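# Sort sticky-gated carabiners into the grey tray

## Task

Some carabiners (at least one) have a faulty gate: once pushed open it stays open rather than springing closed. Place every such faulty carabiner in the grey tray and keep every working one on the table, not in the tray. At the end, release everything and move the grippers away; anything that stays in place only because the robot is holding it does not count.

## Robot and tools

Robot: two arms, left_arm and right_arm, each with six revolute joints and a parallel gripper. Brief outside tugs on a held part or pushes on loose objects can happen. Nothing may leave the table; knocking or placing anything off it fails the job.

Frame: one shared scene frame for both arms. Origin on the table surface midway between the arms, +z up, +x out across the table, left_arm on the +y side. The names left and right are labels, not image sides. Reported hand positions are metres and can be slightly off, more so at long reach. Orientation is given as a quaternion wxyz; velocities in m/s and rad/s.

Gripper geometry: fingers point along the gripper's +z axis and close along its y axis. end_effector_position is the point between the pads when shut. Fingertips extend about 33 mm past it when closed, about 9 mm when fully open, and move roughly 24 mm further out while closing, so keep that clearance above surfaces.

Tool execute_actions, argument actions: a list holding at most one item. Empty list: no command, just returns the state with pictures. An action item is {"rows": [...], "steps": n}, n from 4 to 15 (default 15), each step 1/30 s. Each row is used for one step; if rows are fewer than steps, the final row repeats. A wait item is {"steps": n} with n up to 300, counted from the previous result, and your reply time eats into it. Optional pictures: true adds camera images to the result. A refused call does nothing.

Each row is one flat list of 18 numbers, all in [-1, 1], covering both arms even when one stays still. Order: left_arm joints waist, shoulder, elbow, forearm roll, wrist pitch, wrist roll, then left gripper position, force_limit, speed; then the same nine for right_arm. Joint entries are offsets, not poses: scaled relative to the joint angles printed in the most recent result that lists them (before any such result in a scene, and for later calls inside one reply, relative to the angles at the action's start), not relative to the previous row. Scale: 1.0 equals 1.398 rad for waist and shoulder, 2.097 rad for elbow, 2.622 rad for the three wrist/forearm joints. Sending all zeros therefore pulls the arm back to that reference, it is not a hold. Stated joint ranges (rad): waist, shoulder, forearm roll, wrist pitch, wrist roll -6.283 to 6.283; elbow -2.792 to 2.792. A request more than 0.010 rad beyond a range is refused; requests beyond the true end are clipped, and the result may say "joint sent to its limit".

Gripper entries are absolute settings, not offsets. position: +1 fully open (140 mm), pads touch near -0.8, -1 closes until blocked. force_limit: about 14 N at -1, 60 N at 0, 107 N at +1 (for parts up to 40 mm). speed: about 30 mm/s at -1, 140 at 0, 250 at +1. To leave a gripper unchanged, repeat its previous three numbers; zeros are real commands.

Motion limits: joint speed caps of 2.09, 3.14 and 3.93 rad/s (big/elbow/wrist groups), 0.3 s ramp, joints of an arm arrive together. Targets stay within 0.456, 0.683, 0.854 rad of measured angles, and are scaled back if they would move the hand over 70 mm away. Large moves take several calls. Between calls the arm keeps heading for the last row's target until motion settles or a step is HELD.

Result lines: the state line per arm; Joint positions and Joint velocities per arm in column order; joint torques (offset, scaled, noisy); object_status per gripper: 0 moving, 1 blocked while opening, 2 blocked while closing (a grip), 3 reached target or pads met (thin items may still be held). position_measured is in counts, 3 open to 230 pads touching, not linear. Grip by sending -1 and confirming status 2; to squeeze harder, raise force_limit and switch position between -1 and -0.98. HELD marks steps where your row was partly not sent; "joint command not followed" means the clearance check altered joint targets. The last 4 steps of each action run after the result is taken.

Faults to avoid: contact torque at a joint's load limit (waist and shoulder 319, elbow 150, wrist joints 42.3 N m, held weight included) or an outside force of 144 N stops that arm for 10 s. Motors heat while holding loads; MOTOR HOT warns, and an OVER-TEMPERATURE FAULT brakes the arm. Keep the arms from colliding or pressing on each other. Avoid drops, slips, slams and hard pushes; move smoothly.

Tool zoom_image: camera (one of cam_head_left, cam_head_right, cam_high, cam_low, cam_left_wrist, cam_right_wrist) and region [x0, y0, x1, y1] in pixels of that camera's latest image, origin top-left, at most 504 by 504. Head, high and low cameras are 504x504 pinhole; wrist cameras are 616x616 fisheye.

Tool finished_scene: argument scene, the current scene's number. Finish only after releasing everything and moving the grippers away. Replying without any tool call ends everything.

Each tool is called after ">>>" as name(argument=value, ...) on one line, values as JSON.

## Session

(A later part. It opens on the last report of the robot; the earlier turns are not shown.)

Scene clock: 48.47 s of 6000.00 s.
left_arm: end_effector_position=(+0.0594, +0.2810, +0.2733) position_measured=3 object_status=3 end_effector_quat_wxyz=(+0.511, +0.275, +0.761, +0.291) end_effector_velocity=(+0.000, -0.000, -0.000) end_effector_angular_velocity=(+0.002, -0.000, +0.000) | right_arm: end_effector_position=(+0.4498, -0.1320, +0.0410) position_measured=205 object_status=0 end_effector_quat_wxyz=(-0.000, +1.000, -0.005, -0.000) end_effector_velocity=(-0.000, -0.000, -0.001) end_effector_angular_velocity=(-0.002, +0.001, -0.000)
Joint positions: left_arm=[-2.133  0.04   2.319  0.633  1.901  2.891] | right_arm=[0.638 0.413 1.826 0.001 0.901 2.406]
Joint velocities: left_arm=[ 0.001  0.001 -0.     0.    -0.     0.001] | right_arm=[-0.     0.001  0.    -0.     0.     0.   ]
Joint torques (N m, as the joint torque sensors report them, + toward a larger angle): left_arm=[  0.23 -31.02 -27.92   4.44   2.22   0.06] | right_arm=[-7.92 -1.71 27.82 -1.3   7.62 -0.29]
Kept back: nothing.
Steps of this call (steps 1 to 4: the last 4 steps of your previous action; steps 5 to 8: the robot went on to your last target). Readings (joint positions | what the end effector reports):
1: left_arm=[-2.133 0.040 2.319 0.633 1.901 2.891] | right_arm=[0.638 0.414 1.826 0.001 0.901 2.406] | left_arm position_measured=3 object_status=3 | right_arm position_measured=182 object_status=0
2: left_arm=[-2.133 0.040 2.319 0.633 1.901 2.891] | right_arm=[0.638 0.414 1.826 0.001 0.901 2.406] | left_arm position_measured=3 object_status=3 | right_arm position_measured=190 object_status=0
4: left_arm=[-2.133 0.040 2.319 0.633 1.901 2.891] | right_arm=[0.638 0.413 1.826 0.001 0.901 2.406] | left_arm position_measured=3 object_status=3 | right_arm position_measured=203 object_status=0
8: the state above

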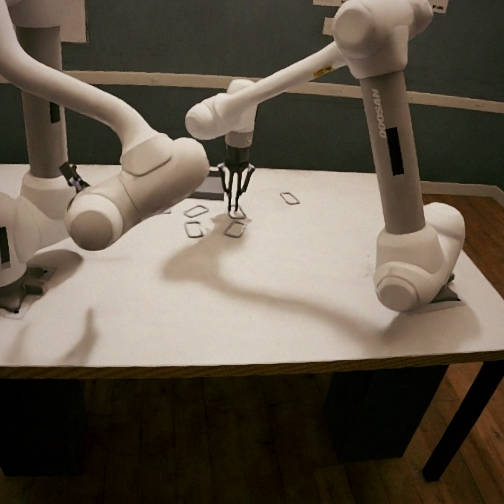

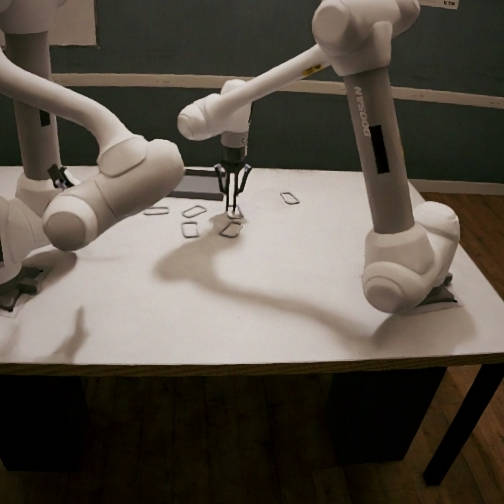

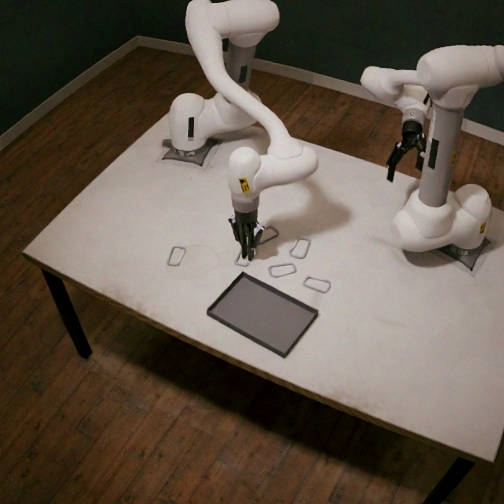

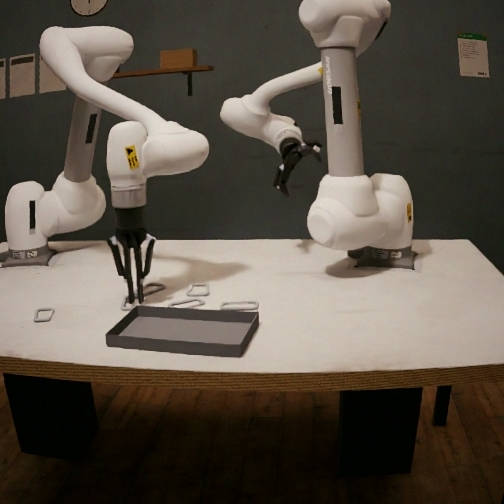

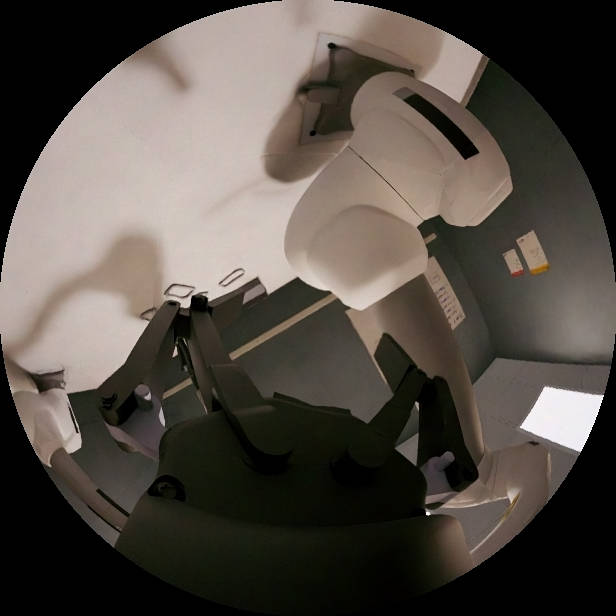

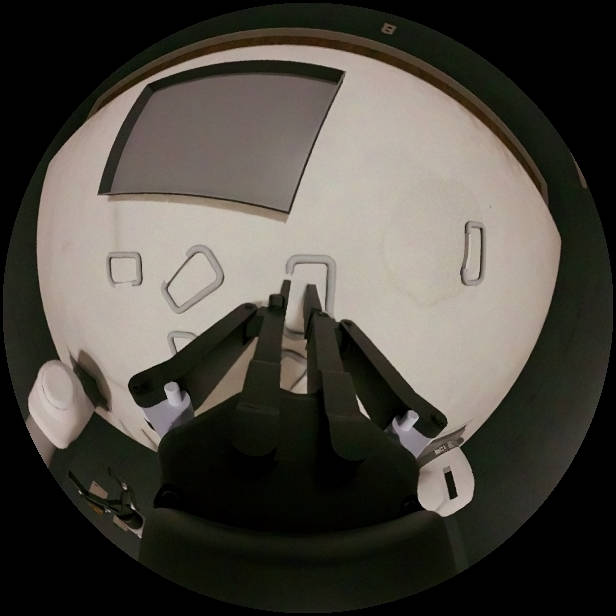

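>>> execute_actions(actions=[{"rows":[[0,0,0,0,0,0,1,0,0,0,-0.03,0,0,0.016,0,-0.6,-0.3,0],[0,0,0,0,0,0,1,0,0,0,-0.03,0,0,0.016,0,-0.6,-0.3,0],[0,0,0,0,0,0,1,0,0,0,-0.03,0,0,0.016,0,-0.6,-0.3,0],[0,0,0,0,0,0,1,0,0,0,-0.03,0,0,0.016,0,-0.6,-0.3,0],[0,0,0,0,0,0,1,0,0,0,-0.03,0,0,0.016,0,-0.6,-0.3,0],[0,0,0,0,0,0,1,0,0,0,-0.03,0,0,0.016,0,0.2,-0.3,0.5]],"steps":15}])

>>> execute_actions(actions=[{"steps":10}], pictures=true)

>>> zoom_image(camera="cam_right_wrist", region=[200, 200, 400, 400])

Scene clock: 49.03 s of 6000.00 s.
left_arm: end_effector_position=(+0.0594, +0.2810, +0.2733) position_measured=3 object_status=3 end_effector_quat_wxyz=(+0.511, +0.275, +0.761, +0.291) end_effector_velocity=(+0.000, -0.000, +0.000) end_effector_angular_velocity=(-0.002, +0.000, +0.000) | right_arm: end_effector_position=(+0.4431, -0.1393, +0.0691) position_measured=159 object_status=0 end_effector_quat_wxyz=(-0.000, +1.000, -0.005, -0.000) end_effector_velocity=(-0.000, -0.000, +0.006) end_effector_angular_velocity=(+0.002, -0.001, -0.001)
Joint positions: left_arm=[-2.133  0.04   2.319  0.633  1.901  2.891] | right_arm=[0.638 0.372 1.827 0.001 0.943 2.406]
Joint velocities: left_arm=[ 0.001 -0.001  0.     0.001 -0.    -0.001] | right_arm=[-0.    -0.007 -0.001  0.001  0.006  0.001]
Joint torques (N m, as the joint torque sensors report them, + toward a larger angle): left_arm=[  0.19 -31.53 -27.88   4.36   2.28   0.05] | right_arm=[  1.66 -70.88 -31.57   3.7   -0.28  -0.39]
Steps of this call (steps 1 to 6: the robot went on to your last target; steps 7 to 17: the first 11 steps of this action). Readings (joint positions | what the end effector reports):
7: left_arm=[-2.133 0.040 2.319 0.633 1.901 2.891] | right_arm=[0.638 0.413 1.827 0.001 0.901 2.406] | left_arm position_measured=3 object_status=3 | right_arm position_measured=205 object_status=3
8: left_arm=[-2.133 0.040 2.319 0.633 1.901 2.891] | right_arm=[0.638 0.411 1.827 0.001 0.905 2.406] | left_arm position_measured=3 object_status=3 | right_arm position_measured=205 object_status=3
10: left_arm=[-2.133 0.040 2.319 0.633 1.901 2.891] | right_arm=[0.638 0.390 1.828 0.000 0.926 2.406] | left_arm position_measured=3 object_status=3 | right_arm position_measured=205 object_status=3
14: left_arm=[-2.133 0.040 2.319 0.633 1.901 2.891] | right_arm=[0.638 0.374 1.827 0.001 0.941 2.406] | left_arm position_measured=3 object_status=3 | right_arm position_measured=191 object_status=0
17: the state above

Scene clock: 49.37 s of 6000.00 s.
left_arm: end_effector_position=(+0.0594, +0.2810, +0.2733) position_measured=3 object_status=3 end_effector_quat_wxyz=(+0.511, +0.275, +0.761, +0.291) end_effector_velocity=(+0.001, +0.000, +0.000) end_effector_angular_velocity=(-0.003, +0.001, +0.002) | right_arm: end_effector_position=(+0.4431, -0.1393, +0.0696) position_measured=104 object_status=0 end_effector_quat_wxyz=(-0.000, +1.000, -0.005, -0.000) end_effector_velocity=(+0.000, -0.000, -0.000) end_effector_angular_velocity=(-0.000, +0.000, +0.000)
Joint positions: left_arm=[-2.133  0.04   2.319  0.633  1.901  2.891] | right_arm=[0.638 0.372 1.826 0.001 0.943 2.406]
Joint velocities: left_arm=[ 0.001 -0.003  0.     0.    -0.    -0.001] | right_arm=[-0.     0.001 -0.     0.    -0.    -0.001]
Joint torques (N m, as the joint torque sensors report them, + toward a larger angle): left_arm=[  0.   -31.35 -28.13   4.26   2.18  -0.04] | right_arm=[  3.26 -72.21 -31.7    3.7   -0.15  -0.21]
Kept back: nothing.
Steps of this call (steps 1 to 4: the last 4 steps of your previous action; steps 5 to 10: the robot went on to your last target). Readings (joint positions | what the end effector reports):
1: left_arm=[-2.133 0.040 2.319 0.633 1.901 2.891] | right_arm=[0.638 0.372 1.827 0.001 0.943 2.406] | left_arm position_measured=3 object_status=3 | right_arm position_measured=148 object_status=0
2: left_arm=[-2.133 0.040 2.319 0.633 1.901 2.891] | right_arm=[0.638 0.372 1.826 0.001 0.943 2.406] | left_arm position_measured=3 object_status=3 | right_arm position_measured=138 object_status=0
4: left_arm=[-2.133 0.040 2.319 0.633 1.901 2.891] | right_arm=[0.638 0.372 1.826 0.001 0.943 2.406] | left_arm position_measured=3 object_status=3 | right_arm position_measured=117 object_status=0
8: left_arm=[-2.133 0.040 2.319 0.633 1.901 2.891] | right_arm=[0.638 0.372 1.826 0.001 0.943 2.406] | left_arm position_measured=3 object_status=3 | right_arm position_measured=104 object_status=0
10: the state above

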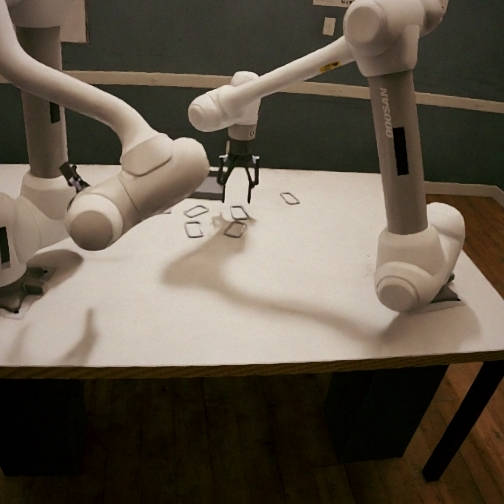

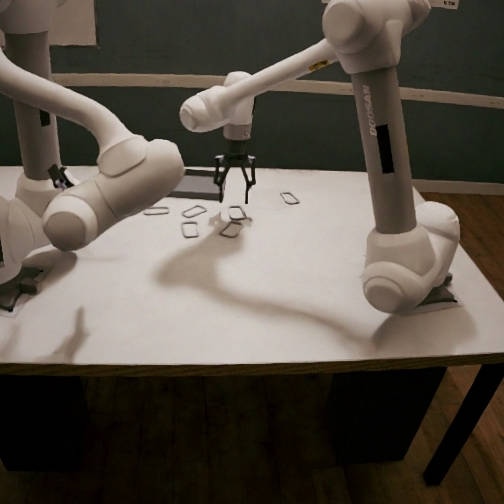

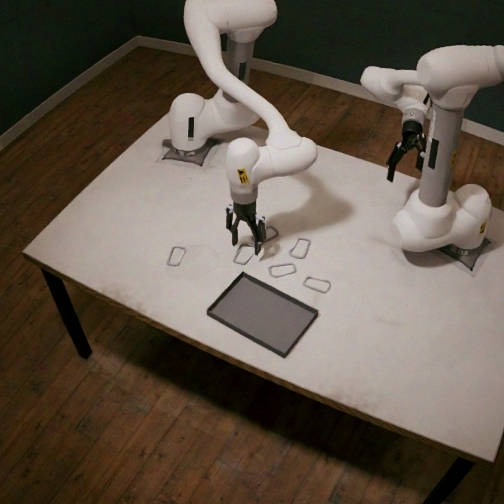

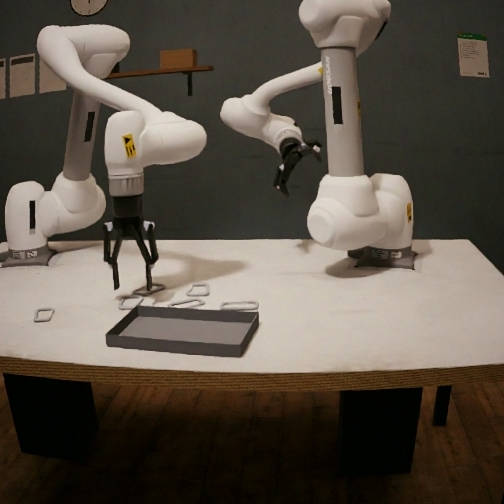

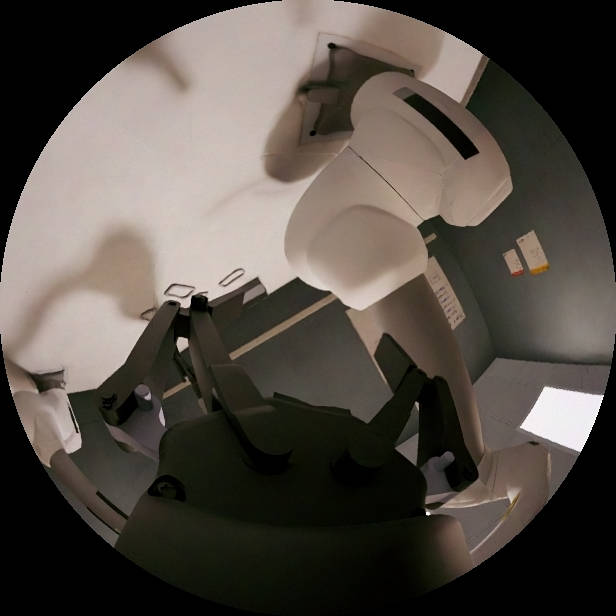

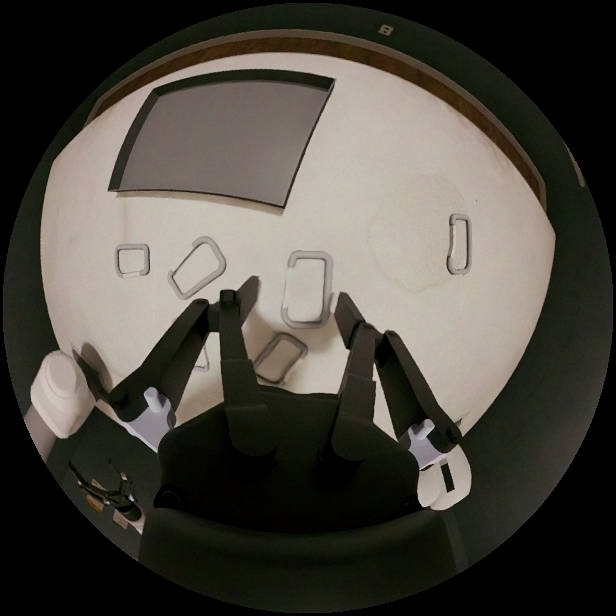

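Region (200, 200, 400, 400) of cam_right_wrist's 616x616 image, scaled by 2.520, with more detail than that image has.

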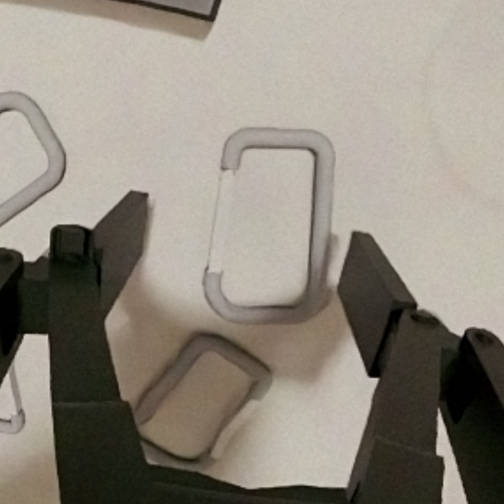

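>>> execute_actions(actions=[{"rows":[[0,0,0,0,0,0,1,0,0,-0.006,0,0.02,0,-0.012,0.036,-0.08,-0.3,0.5],[0,0,0,0,0,0,1,0,0,-0.006,0,0.02,0,-0.012,0.036,-0.08,-0.3,0.5],[0,0,0,0,0,0,1,0,0,-0.006,0,0.02,0,-0.012,0.036,-0.08,-0.3,0.5],[0,0,0,0,0,0,1,0,0,-0.006,0,0.02,0,-0.012,0.036,-0.08,-0.3,0.5],[0,0,0,0,0,0,1,0,0,-0.006,0.015,0.017,0,-0.0214,0.036,-0.08,-0.3,0.5]],"steps":15}])

>>> execute_actions(actions=[{"steps":8}], pictures=true)

>>> zoom_image(camera="cam_right_wrist", region=[200, 200, 400, 400])

Scene clock: 50.23 s of 6000.00 s.
left_arm: end_effector_position=(+0.0594, +0.2810, +0.2733) position_measured=3 object_status=3 end_effector_quat_wxyz=(+0.511, +0.275, +0.761, +0.291) end_effector_velocity=(+0.000, -0.000, +0.000) end_effector_angular_velocity=(-0.001, +0.000, +0.000) | right_arm: end_effector_position=(+0.4419, -0.1487, +0.0406) position_measured=139 object_status=0 end_effector_quat_wxyz=(-0.000, +0.998, -0.056, -0.000) end_effector_velocity=(+0.005, +0.005, -0.014) end_effector_angular_velocity=(+0.006, -0.006, -0.015)
Joint positions: left_arm=[-2.133  0.04   2.319  0.633  1.901  2.891] | right_arm=[0.629 0.391 1.862 0.001 0.889 2.499]
Joint velocities: left_arm=[ 0.    -0.001 -0.     0.001 -0.    -0.   ] | right_arm=[-0.001  0.02   0.     0.    -0.029  0.014]
Joint torques (N m, as the joint torque sensors report them, + toward a larger angle): left_arm=[ -0.13 -32.13 -27.96   4.35   2.21   0.06] | right_arm=[  4.36 -75.03 -31.41   3.62  -0.02  -0.4 ]
Steps of this call (steps 1 to 15: the robot went on to your last target; steps 16 to 26: the first 11 steps of this action). Readings (joint positions | what the end effector reports):
16: left_arm=[-2.133 0.040 2.319 0.633 1.901 2.891] | right_arm=[0.638 0.372 1.826 0.001 0.943 2.406] | left_arm position_measured=3 object_status=3 | right_arm position_measured=104 object_status=0
17: left_arm=[-2.133 0.040 2.319 0.633 1.901 2.891] | right_arm=[0.637 0.371 1.829 0.001 0.941 2.412] | left_arm position_measured=3 object_status=3 | right_arm position_measured=107 object_status=0
19: left_arm=[-2.133 0.040 2.319 0.633 1.901 2.891] | right_arm=[0.633 0.371 1.849 0.001 0.926 2.457] | left_arm position_measured=3 object_status=3 | right_arm position_measured=128 object_status=0
23: left_arm=[-2.133 0.040 2.319 0.633 1.901 2.891] | right_arm=[0.630 0.385 1.862 0.001 0.897 2.496] | left_arm position_measured=3 object_status=3 | right_arm position_measured=139 object_status=0
26: the state above

Scene clock: 50.50 s of 6000.00 s.
left_arm: end_effector_position=(+0.0594, +0.2810, +0.2733) position_measured=3 object_status=3 end_effector_quat_wxyz=(+0.511, +0.275, +0.761, +0.291) end_effector_velocity=(-0.001, -0.000, -0.000) end_effector_angular_velocity=(+0.002, -0.000, -0.002) | right_arm: end_effector_position=(+0.4424, -0.1484, +0.0397) position_measured=139 object_status=3 end_effector_quat_wxyz=(-0.000, +0.998, -0.056, -0.000) end_effector_velocity=(+0.000, +0.000, +0.001) end_effector_angular_velocity=(+0.001, -0.001, -0.001)
Joint positions: left_arm=[-2.133  0.04   2.319  0.633  1.901  2.891] | right_arm=[0.629 0.392 1.862 0.001 0.887 2.5  ]
Joint velocities: left_arm=[-0.002  0.001  0.    -0.    -0.     0.001] | right_arm=[-0.    -0.001  0.     0.    -0.001  0.001]
Joint torques (N m, as the joint torque sensors report them, + toward a larger angle): left_arm=[ -0.81 -30.96 -27.81   4.42   2.28   0.07] | right_arm=[  3.86 -72.61 -30.71   3.28  -0.16  -0.25]
Kept back: nothing.
Steps of this call (steps 1 to 4: the last 4 steps of your previous action; steps 5 to 8: the robot went on to your last target). Readings (joint positions | what the end effector reports):
1: left_arm=[-2.133 0.040 2.319 0.633 1.901 2.891] | right_arm=[0.629 0.392 1.862 0.001 0.888 2.500] | left_arm position_measured=3 object_status=3 | right_arm position_measured=139 object_status=0
2: left_arm=[-2.133 0.040 2.319 0.633 1.901 2.891] | right_arm=[0.629 0.392 1.862 0.001 0.888 2.500] | left_arm position_measured=3 object_status=3 | right_arm position_measured=139 object_status=0
4: left_arm=[-2.133 0.040 2.319 0.633 1.901 2.891] | right_arm=[0.629 0.392 1.862 0.001 0.887 2.500] | left_arm position_measured=3 object_status=3 | right_arm position_measured=139 object_status=3
8: the state above

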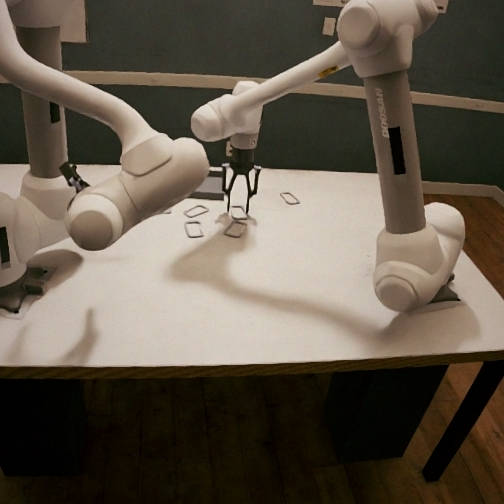

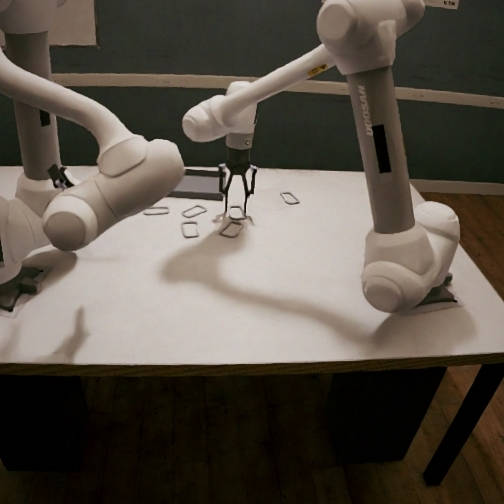

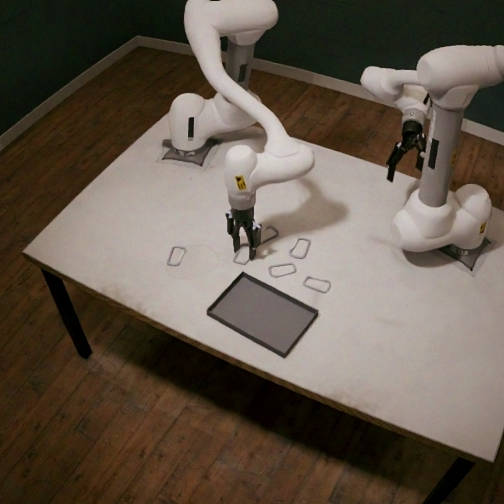

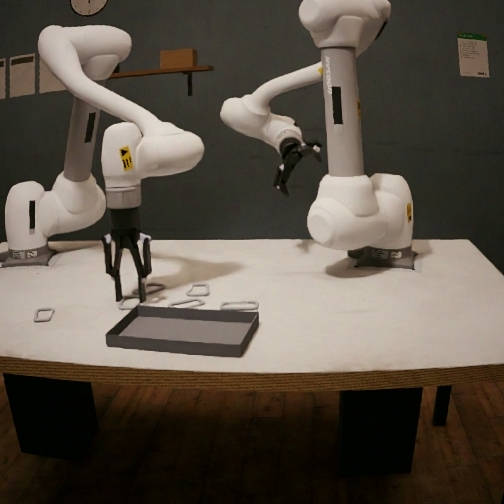

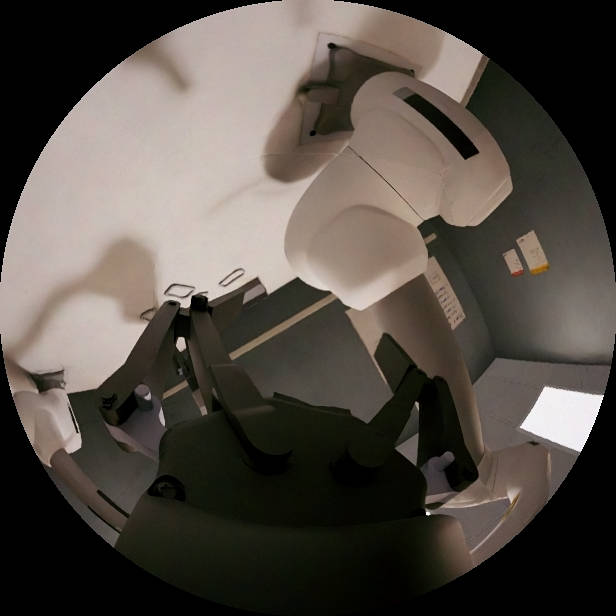

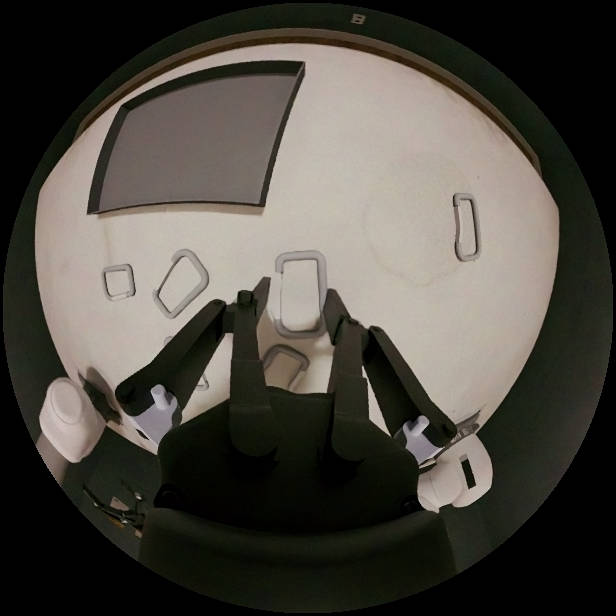

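Region (200, 200, 400, 400) of cam_right_wrist's 616x616 image, scaled by 2.520, with more detail than that image has.

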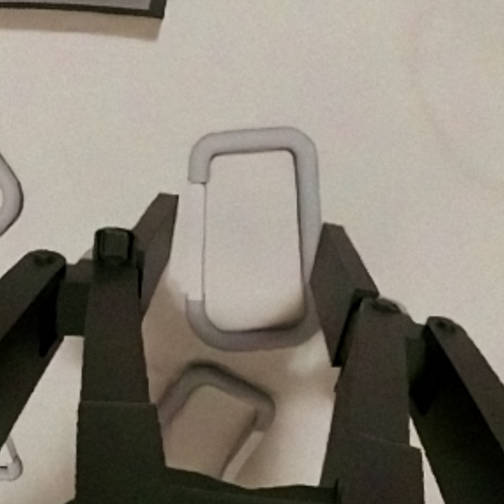

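>>> execute_actions(actions=[{"rows":[[0,0,0,0,0,0,1,0,0,0,0.003,0,0,-0.002,0,-0.08,-0.3,0],[0,0,0,0,0,0,1,0,0,0,0.003,0,0,-0.002,0,-0.08,-0.3,0],[0,0,0,0,0,0,1,0,0,0,0.003,0,0,-0.002,0,-0.08,-0.3,0],[0,0,0,0,0,0,1,0,0,0,0.003,0,0,-0.002,0,-0.08,-0.3,0],[0,0,0,0,0,0,1,0,0,0,0.003,0,0,-0.002,0,-0.55,-0.3,-0.4],[0,0,0,0,0,0,1,0,0,0,0.003,0,0,-0.002,0,-0.55,-0.3,-0.4],[0,0,0,0,0,0,1,0,0,0,0.003,0,0,-0.002,0,-0.55,-0.3,-0.4],[0,0,0,0,0,0,1,0,0,0,0.002,0,0,-0.0013,0,-0.55,-0.3,-0.4],[0,0,0,0,0,0,1,0,0,0,0.001,0,0,-0.0007,0,-0.55,-0.3,-0.4],[0,0,0,0,0,0,1,0,0,0,0,0,0,0,0,-0.55,-0.3,-0.4],[0,0,0,0,0,0,1,0,0,0,-0.001,0,0,0.0007,0,-0.55,-0.3,-0.4],[0,0,0,0,0,0,1,0,0,0,-0.002,0,0,0.0013,0,-0.55,-0.3,-0.4]],"steps":15}])

>>> execute_actions(actions=[{"steps":12}], pictures=true)

>>> zoom_image(camera="cam_right_wrist", region=[200, 200, 400, 400])

Scene clock: 61.10 s of 6000.00 s.
left_arm: end_effector_position=(+0.0594, +0.2810, +0.2733) position_measured=3 object_status=3 end_effector_quat_wxyz=(+0.511, +0.275, +0.761, +0.291) end_effector_velocity=(+0.000, -0.000, -0.000) end_effector_angular_velocity=(+0.003, -0.001, -0.000) | right_arm: end_effector_position=(+0.4447, -0.1464, +0.0405) position_measured=199 object_status=3 end_effector_quat_wxyz=(-0.001, +0.998, -0.056, +0.001) end_effector_velocity=(+0.000, +0.000, +0.001) end_effector_angular_velocity=(+0.001, -0.000, -0.000)
Joint positions: left_arm=[-2.133  0.04   2.319  0.633  1.901  2.891] | right_arm=[ 0.629  0.394  1.858 -0.     0.886  2.5  ]
Joint velocities: left_arm=[ 0.001  0.002 -0.     0.     0.     0.002] | right_arm=[-0.    -0.001 -0.     0.001 -0.    -0.   ]
Joint torques (N m, as the joint torque sensors report them, + toward a larger angle): left_arm=[ -0.83 -31.28 -27.77   4.28   2.22   0.  ] | right_arm=[  4.09 -74.86 -30.3    3.54   0.02  -0.19]
FORCE FAULT: contact force on the right arm reached its limit, and that arm stopped for 10 seconds. The contact can be on any part of that arm, not only on its tool. That arm's remaining commands of this call were not run. That arm holds still and accepts commands again. Move the arm away from the contact; if what it grips holds it there, let go first. Pushing or pulling that hard again can fault the arm again.
Kept back: nothing.
The stop of the right arm began at step 18 of this call (marked STOPPED below). From that step on that arm followed nothing that you had sent. 8 of its steps, steps kept back included, did not run and will not run. The other arm was sent all steps of this action in this call, none kept back. Nothing is kept back now, and the robot has no last target.
Steps of this call (steps 1 to 10: the robot went on to your last target; steps 11 to 21: the first 11 steps of this action; steps 22 to 25: the last 4 steps of this action, not kept back; steps 26 to 318: the stop continued). Readings (joint positions | what the end effector reports):
11: left_arm=[-2.133 0.040 2.319 0.633 1.901 2.891] | right_arm=[0.629 0.393 1.862 0.001 0.887 2.500] | left_arm position_measured=3 object_status=3 | right_arm position_measured=139 object_status=3
12: left_arm=[-2.133 0.040 2.319 0.633 1.901 2.891] | right_arm=[0.629 0.394 1.862 0.001 0.886 2.500] | left_arm position_measured=3 object_status=3 | right_arm position_measured=139 object_status=3
14: left_arm=[-2.133 0.040 2.319 0.633 1.901 2.891] | right_arm=[0.629 0.395 1.862 0.001 0.884 2.500] | left_arm position_measured=3 object_status=3 | right_arm position_measured=139 object_status=3
18: left_arm=[-2.133 0.040 2.319 0.633 1.901 2.891] | right_arm=[0.629 0.395 1.860 -0.000 0.885 2.500] | left_arm position_measured=3 object_status=3 | right_arm position_measured=151 object_status=0 STOPPED (the right arm)
318: the state above

Scene clock: 61.13 s of 6000.00 s.
left_arm: end_effector_position=(+0.0594, +0.2810, +0.2733) position_measured=3 object_status=3 end_effector_quat_wxyz=(+0.511, +0.275, +0.761, +0.291) end_effector_velocity=(+0.000, -0.000, -0.000) end_effector_angular_velocity=(+0.002, -0.000, +0.000) | right_arm: end_effector_position=(+0.4447, -0.1464, +0.0405) position_measured=199 object_status=3 end_effector_quat_wxyz=(-0.001, +0.998, -0.056, +0.001) end_effector_velocity=(+0.000, -0.000, -0.001) end_effector_angular_velocity=(-0.001, +0.001, -0.001)
Joint positions: left_arm=[-2.133  0.04   2.319  0.633  1.901  2.891] | right_arm=[ 0.629  0.394  1.858 -0.     0.886  2.5  ]
Joint velocities: left_arm=[ 0.001  0.001 -0.     0.     0.     0.002] | right_arm=[-0.     0.001 -0.    -0.     0.     0.001]
Joint torques (N m, as the joint torque sensors report them, + toward a larger angle): left_arm=[ -0.34 -30.84 -27.6    4.27   2.23   0.01] | right_arm=[  2.13 -74.15 -29.8    3.58  -0.17  -0.33]
Kept back: nothing.
A stop began in an earlier call of the same reply, so what this call sent did not run. Send another action.
Steps of this call (step 1: nothing new was sent). Readings (joint positions | what the end effector reports):
1: the state above

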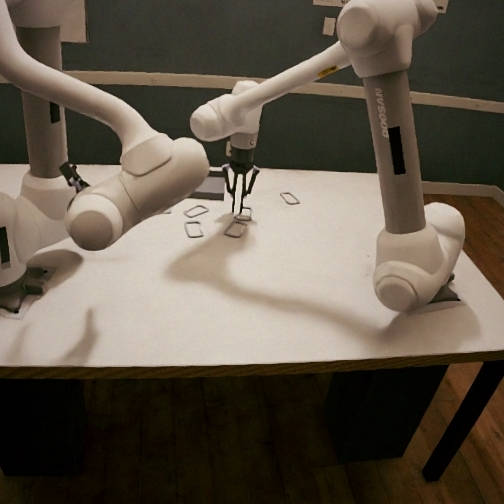

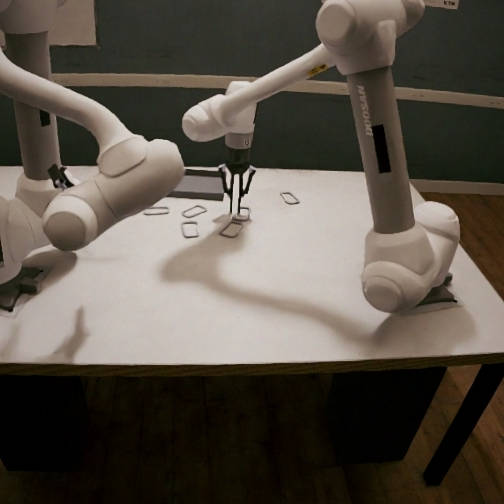

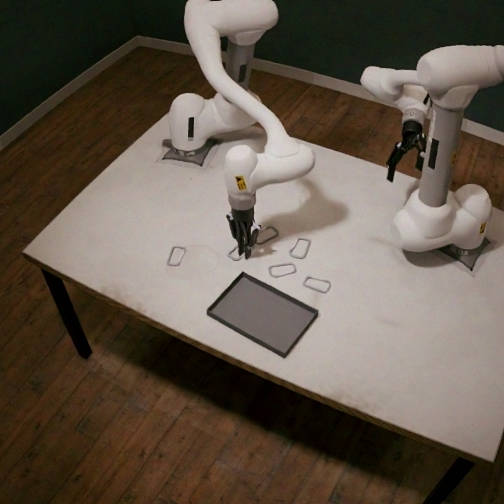

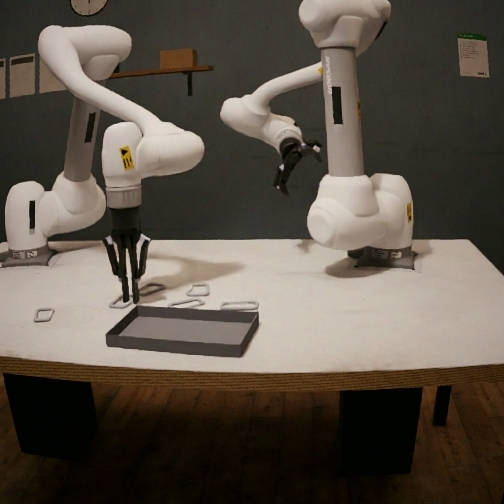

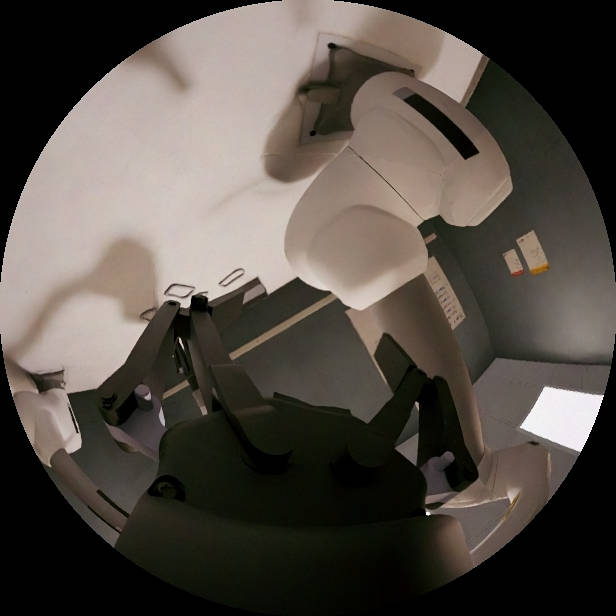

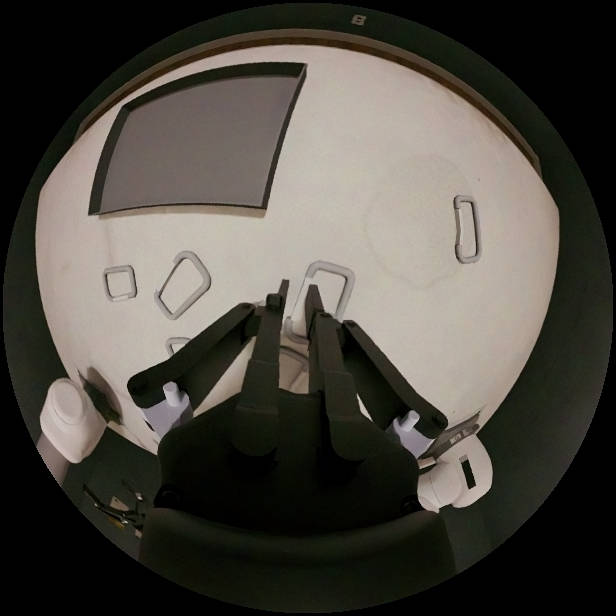

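Region (200, 200, 400, 400) of cam_right_wrist's 616x616 image, scaled by 2.520, with more detail than that image has.

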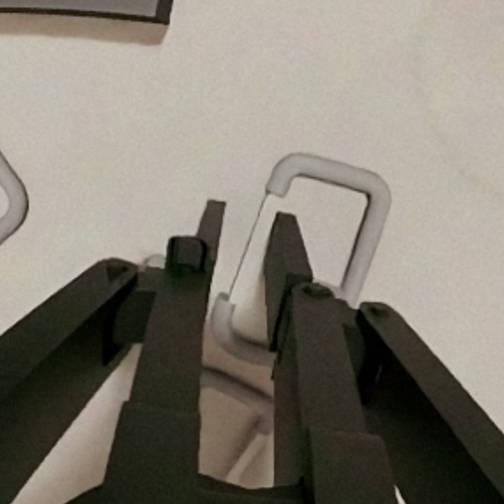

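>>> execute_actions(actions=[{"rows":[[0,0,0,0,0,0,1,0,0,0,-0.03,0,0,0.016,0,-0.55,-0.3,-0.4],[0,0,0,0,0,0,1,0,0,0,-0.03,0,0,0.016,0,-0.55,-0.3,-0.4],[0,0,0,0,0,0,1,0,0,0,-0.03,0,0,0.016,0,-0.55,-0.3,-0.4],[0,0,0,0,0,0,1,0,0,0,-0.03,0,0,0.016,0,-0.55,-0.3,-0.4],[0,0,0,0,0,0,1,0,0,0,-0.03,0,0,0.016,0,-0.55,-0.3,-0.4],[0,0,0,0,0,0,1,0,0,0,-0.03,0,0,0.016,0,0.1,-0.3,0.6]],"steps":15}])

>>> execute_actions(actions=[{"steps":10}], pictures=true)

>>> zoom_image(camera="cam_right_wrist", region=[200, 200, 400, 400])

Scene clock: 62.10 s of 6000.00 s.
left_arm: end_effector_position=(+0.0594, +0.2810, +0.2733) position_measured=3 object_status=3 end_effector_quat_wxyz=(+0.511, +0.275, +0.761, +0.291) end_effector_velocity=(+0.000, +0.000, -0.000) end_effector_angular_velocity=(+0.001, +0.002, +0.001) | right_arm: end_effector_position=(+0.4380, -0.1535, +0.0682) position_measured=150 object_status=0 end_effector_quat_wxyz=(-0.001, +0.998, -0.056, +0.001) end_effector_velocity=(-0.001, -0.001, +0.002) end_effector_angular_velocity=(-0.002, +0.002, +0.001)
Joint positions: left_arm=[-2.133  0.04   2.319  0.633  1.901  2.891] | right_arm=[ 0.629  0.352  1.858 -0.     0.927  2.5  ]
Joint velocities: left_arm=[ 0.001 -0.001 -0.    -0.001 -0.     0.001] | right_arm=[ 0.    -0.003  0.     0.     0.006 -0.   ]
Joint torques (N m, as the joint torque sensors report them, + toward a larger angle): left_arm=[  0.7  -30.88 -27.8    4.47   2.26   0.04] | right_arm=[  3.15 -67.09 -32.39   3.72   0.02  -0.2 ]
Steps of this call (steps 1 to 18: nothing new was sent; steps 19 to 29: the first 11 steps of this action). Readings (joint positions | what the end effector reports):
19: left_arm=[-2.133 0.040 2.319 0.633 1.901 2.891] | right_arm=[0.629 0.394 1.858 -0.000 0.886 2.500] | left_arm position_measured=3 object_status=3 | right_arm position_measured=199 object_status=3
20: left_arm=[-2.133 0.040 2.319 0.633 1.901 2.891] | right_arm=[0.629 0.391 1.858 -0.000 0.889 2.500] | left_arm position_measured=3 object_status=3 | right_arm position_measured=199 object_status=3
22: left_arm=[-2.133 0.040 2.319 0.633 1.901 2.891] | right_arm=[0.629 0.370 1.858 -0.000 0.910 2.500] | left_arm position_measured=3 object_status=3 | right_arm position_measured=199 object_status=3
26: left_arm=[-2.133 0.040 2.319 0.633 1.901 2.891] | right_arm=[0.629 0.354 1.858 -0.000 0.926 2.500] | left_arm position_measured=3 object_status=3 | right_arm position_measured=184 object_status=0
29: the state above

Scene clock: 62.43 s of 6000.00 s.
left_arm: end_effector_position=(+0.0594, +0.2810, +0.2733) position_measured=3 object_status=3 end_effector_quat_wxyz=(+0.511, +0.275, +0.761, +0.291) end_effector_velocity=(-0.001, -0.000, -0.000) end_effector_angular_velocity=(+0.003, -0.001, -0.002) | right_arm: end_effector_position=(+0.4380, -0.1535, +0.0685) position_measured=117 object_status=3 end_effector_quat_wxyz=(-0.001, +0.998, -0.056, +0.001) end_effector_velocity=(+0.000, +0.000, +0.001) end_effector_angular_velocity=(+0.001, -0.001, +0.000)
Joint positions: left_arm=[-2.133  0.04   2.319  0.633  1.901  2.891] | right_arm=[ 0.629  0.352  1.858 -0.     0.928  2.5  ]
Joint velocities: left_arm=[-0.002  0.002  0.    -0.    -0.     0.002] | right_arm=[ 0.    -0.001 -0.    -0.     0.    -0.   ]
Joint torques (N m, as the joint torque sensors report them, + toward a larger angle): left_arm=[ -0.79 -30.36 -27.95   4.37   2.24   0.13] | right_arm=[  4.48 -69.28 -31.69   3.67  -0.36  -0.25]
Kept back: nothing.
Steps of this call (steps 1 to 4: the last 4 steps of your previous action; steps 5 to 10: the robot went on to your last target). Readings (joint positions | what the end effector reports):
1: left_arm=[-2.133 0.040 2.319 0.633 1.901 2.891] | right_arm=[0.629 0.352 1.858 -0.000 0.927 2.500] | left_arm position_measured=3 object_status=3 | right_arm position_measured=139 object_status=0
2: left_arm=[-2.133 0.040 2.319 0.633 1.901 2.891] | right_arm=[0.629 0.352 1.858 -0.000 0.928 2.500] | left_arm position_measured=3 object_status=3 | right_arm position_measured=128 object_status=0
4: left_arm=[-2.133 0.040 2.319 0.633 1.901 2.891] | right_arm=[0.629 0.352 1.858 -0.000 0.928 2.500] | left_arm position_measured=3 object_status=3 | right_arm position_measured=117 object_status=0
8: left_arm=[-2.133 0.040 2.319 0.633 1.901 2.891] | right_arm=[0.629 0.352 1.858 -0.000 0.928 2.500] | left_arm position_measured=3 object_status=3 | right_arm position_measured=117 object_status=0
10: the state above

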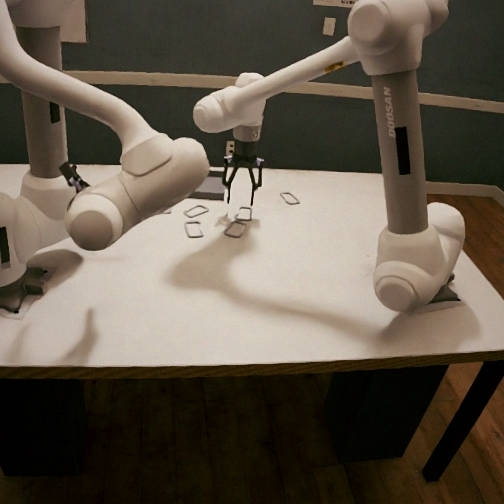

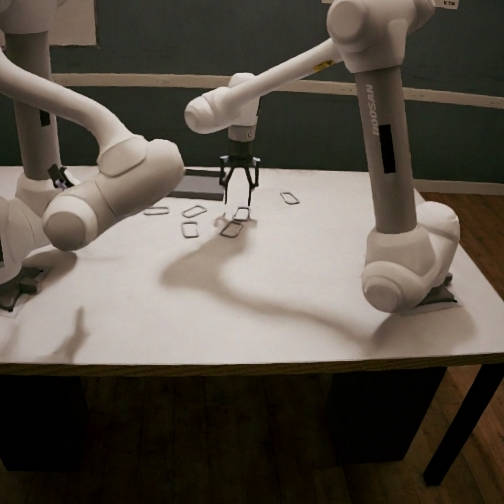

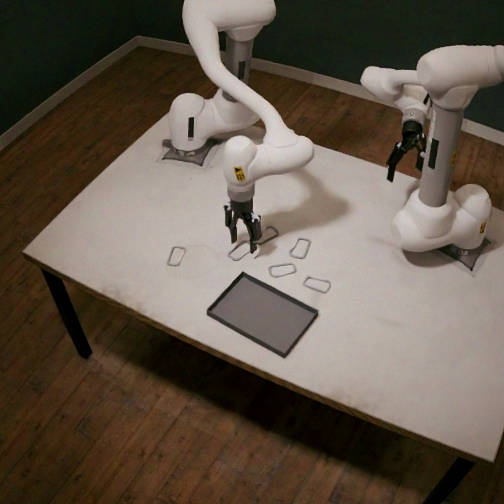

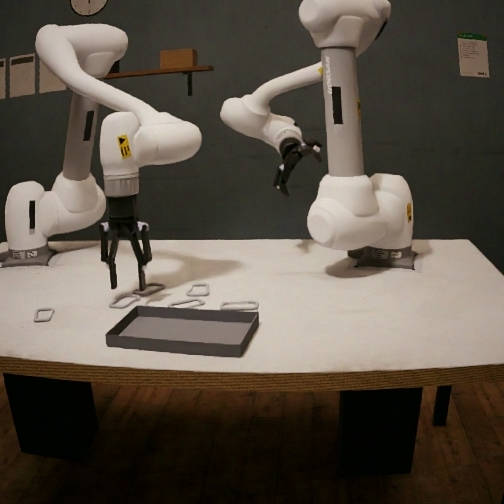

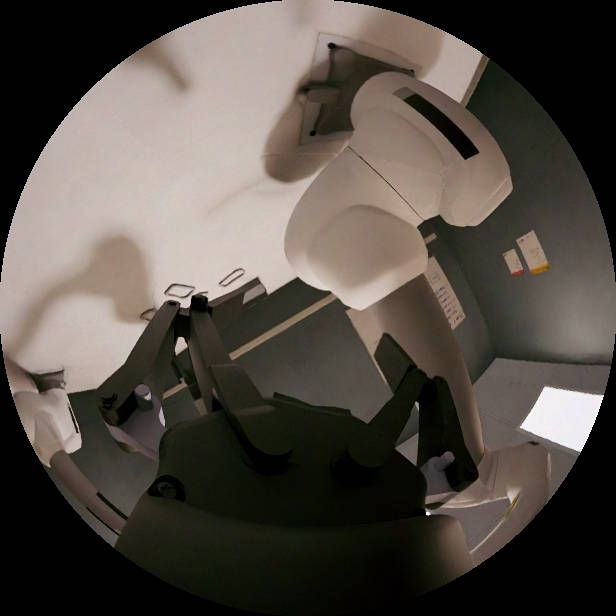

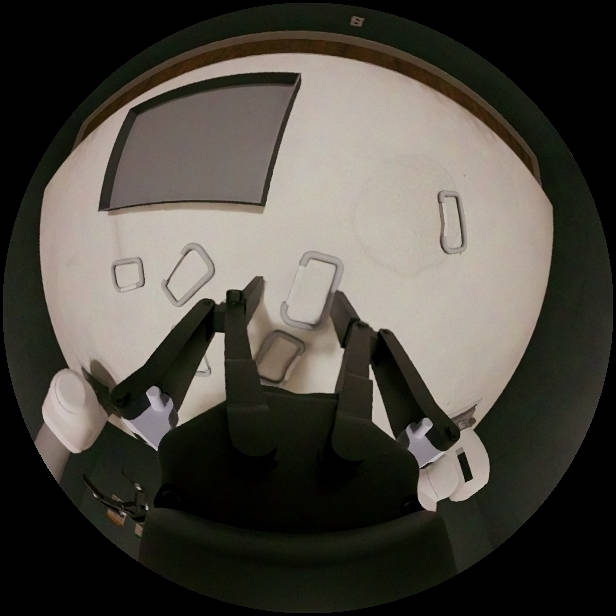

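Region (200, 200, 400, 400) of cam_right_wrist's 616x616 image, scaled by 2.520, with more detail than that image has.

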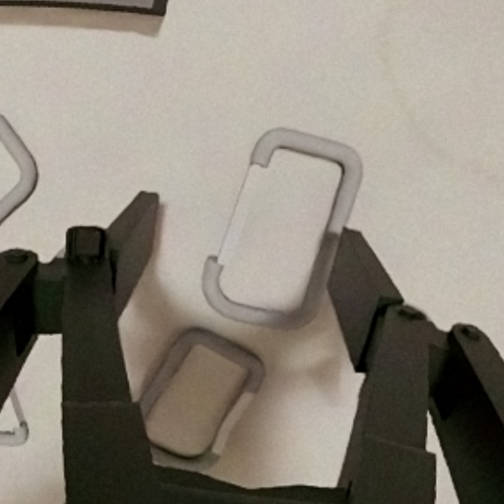

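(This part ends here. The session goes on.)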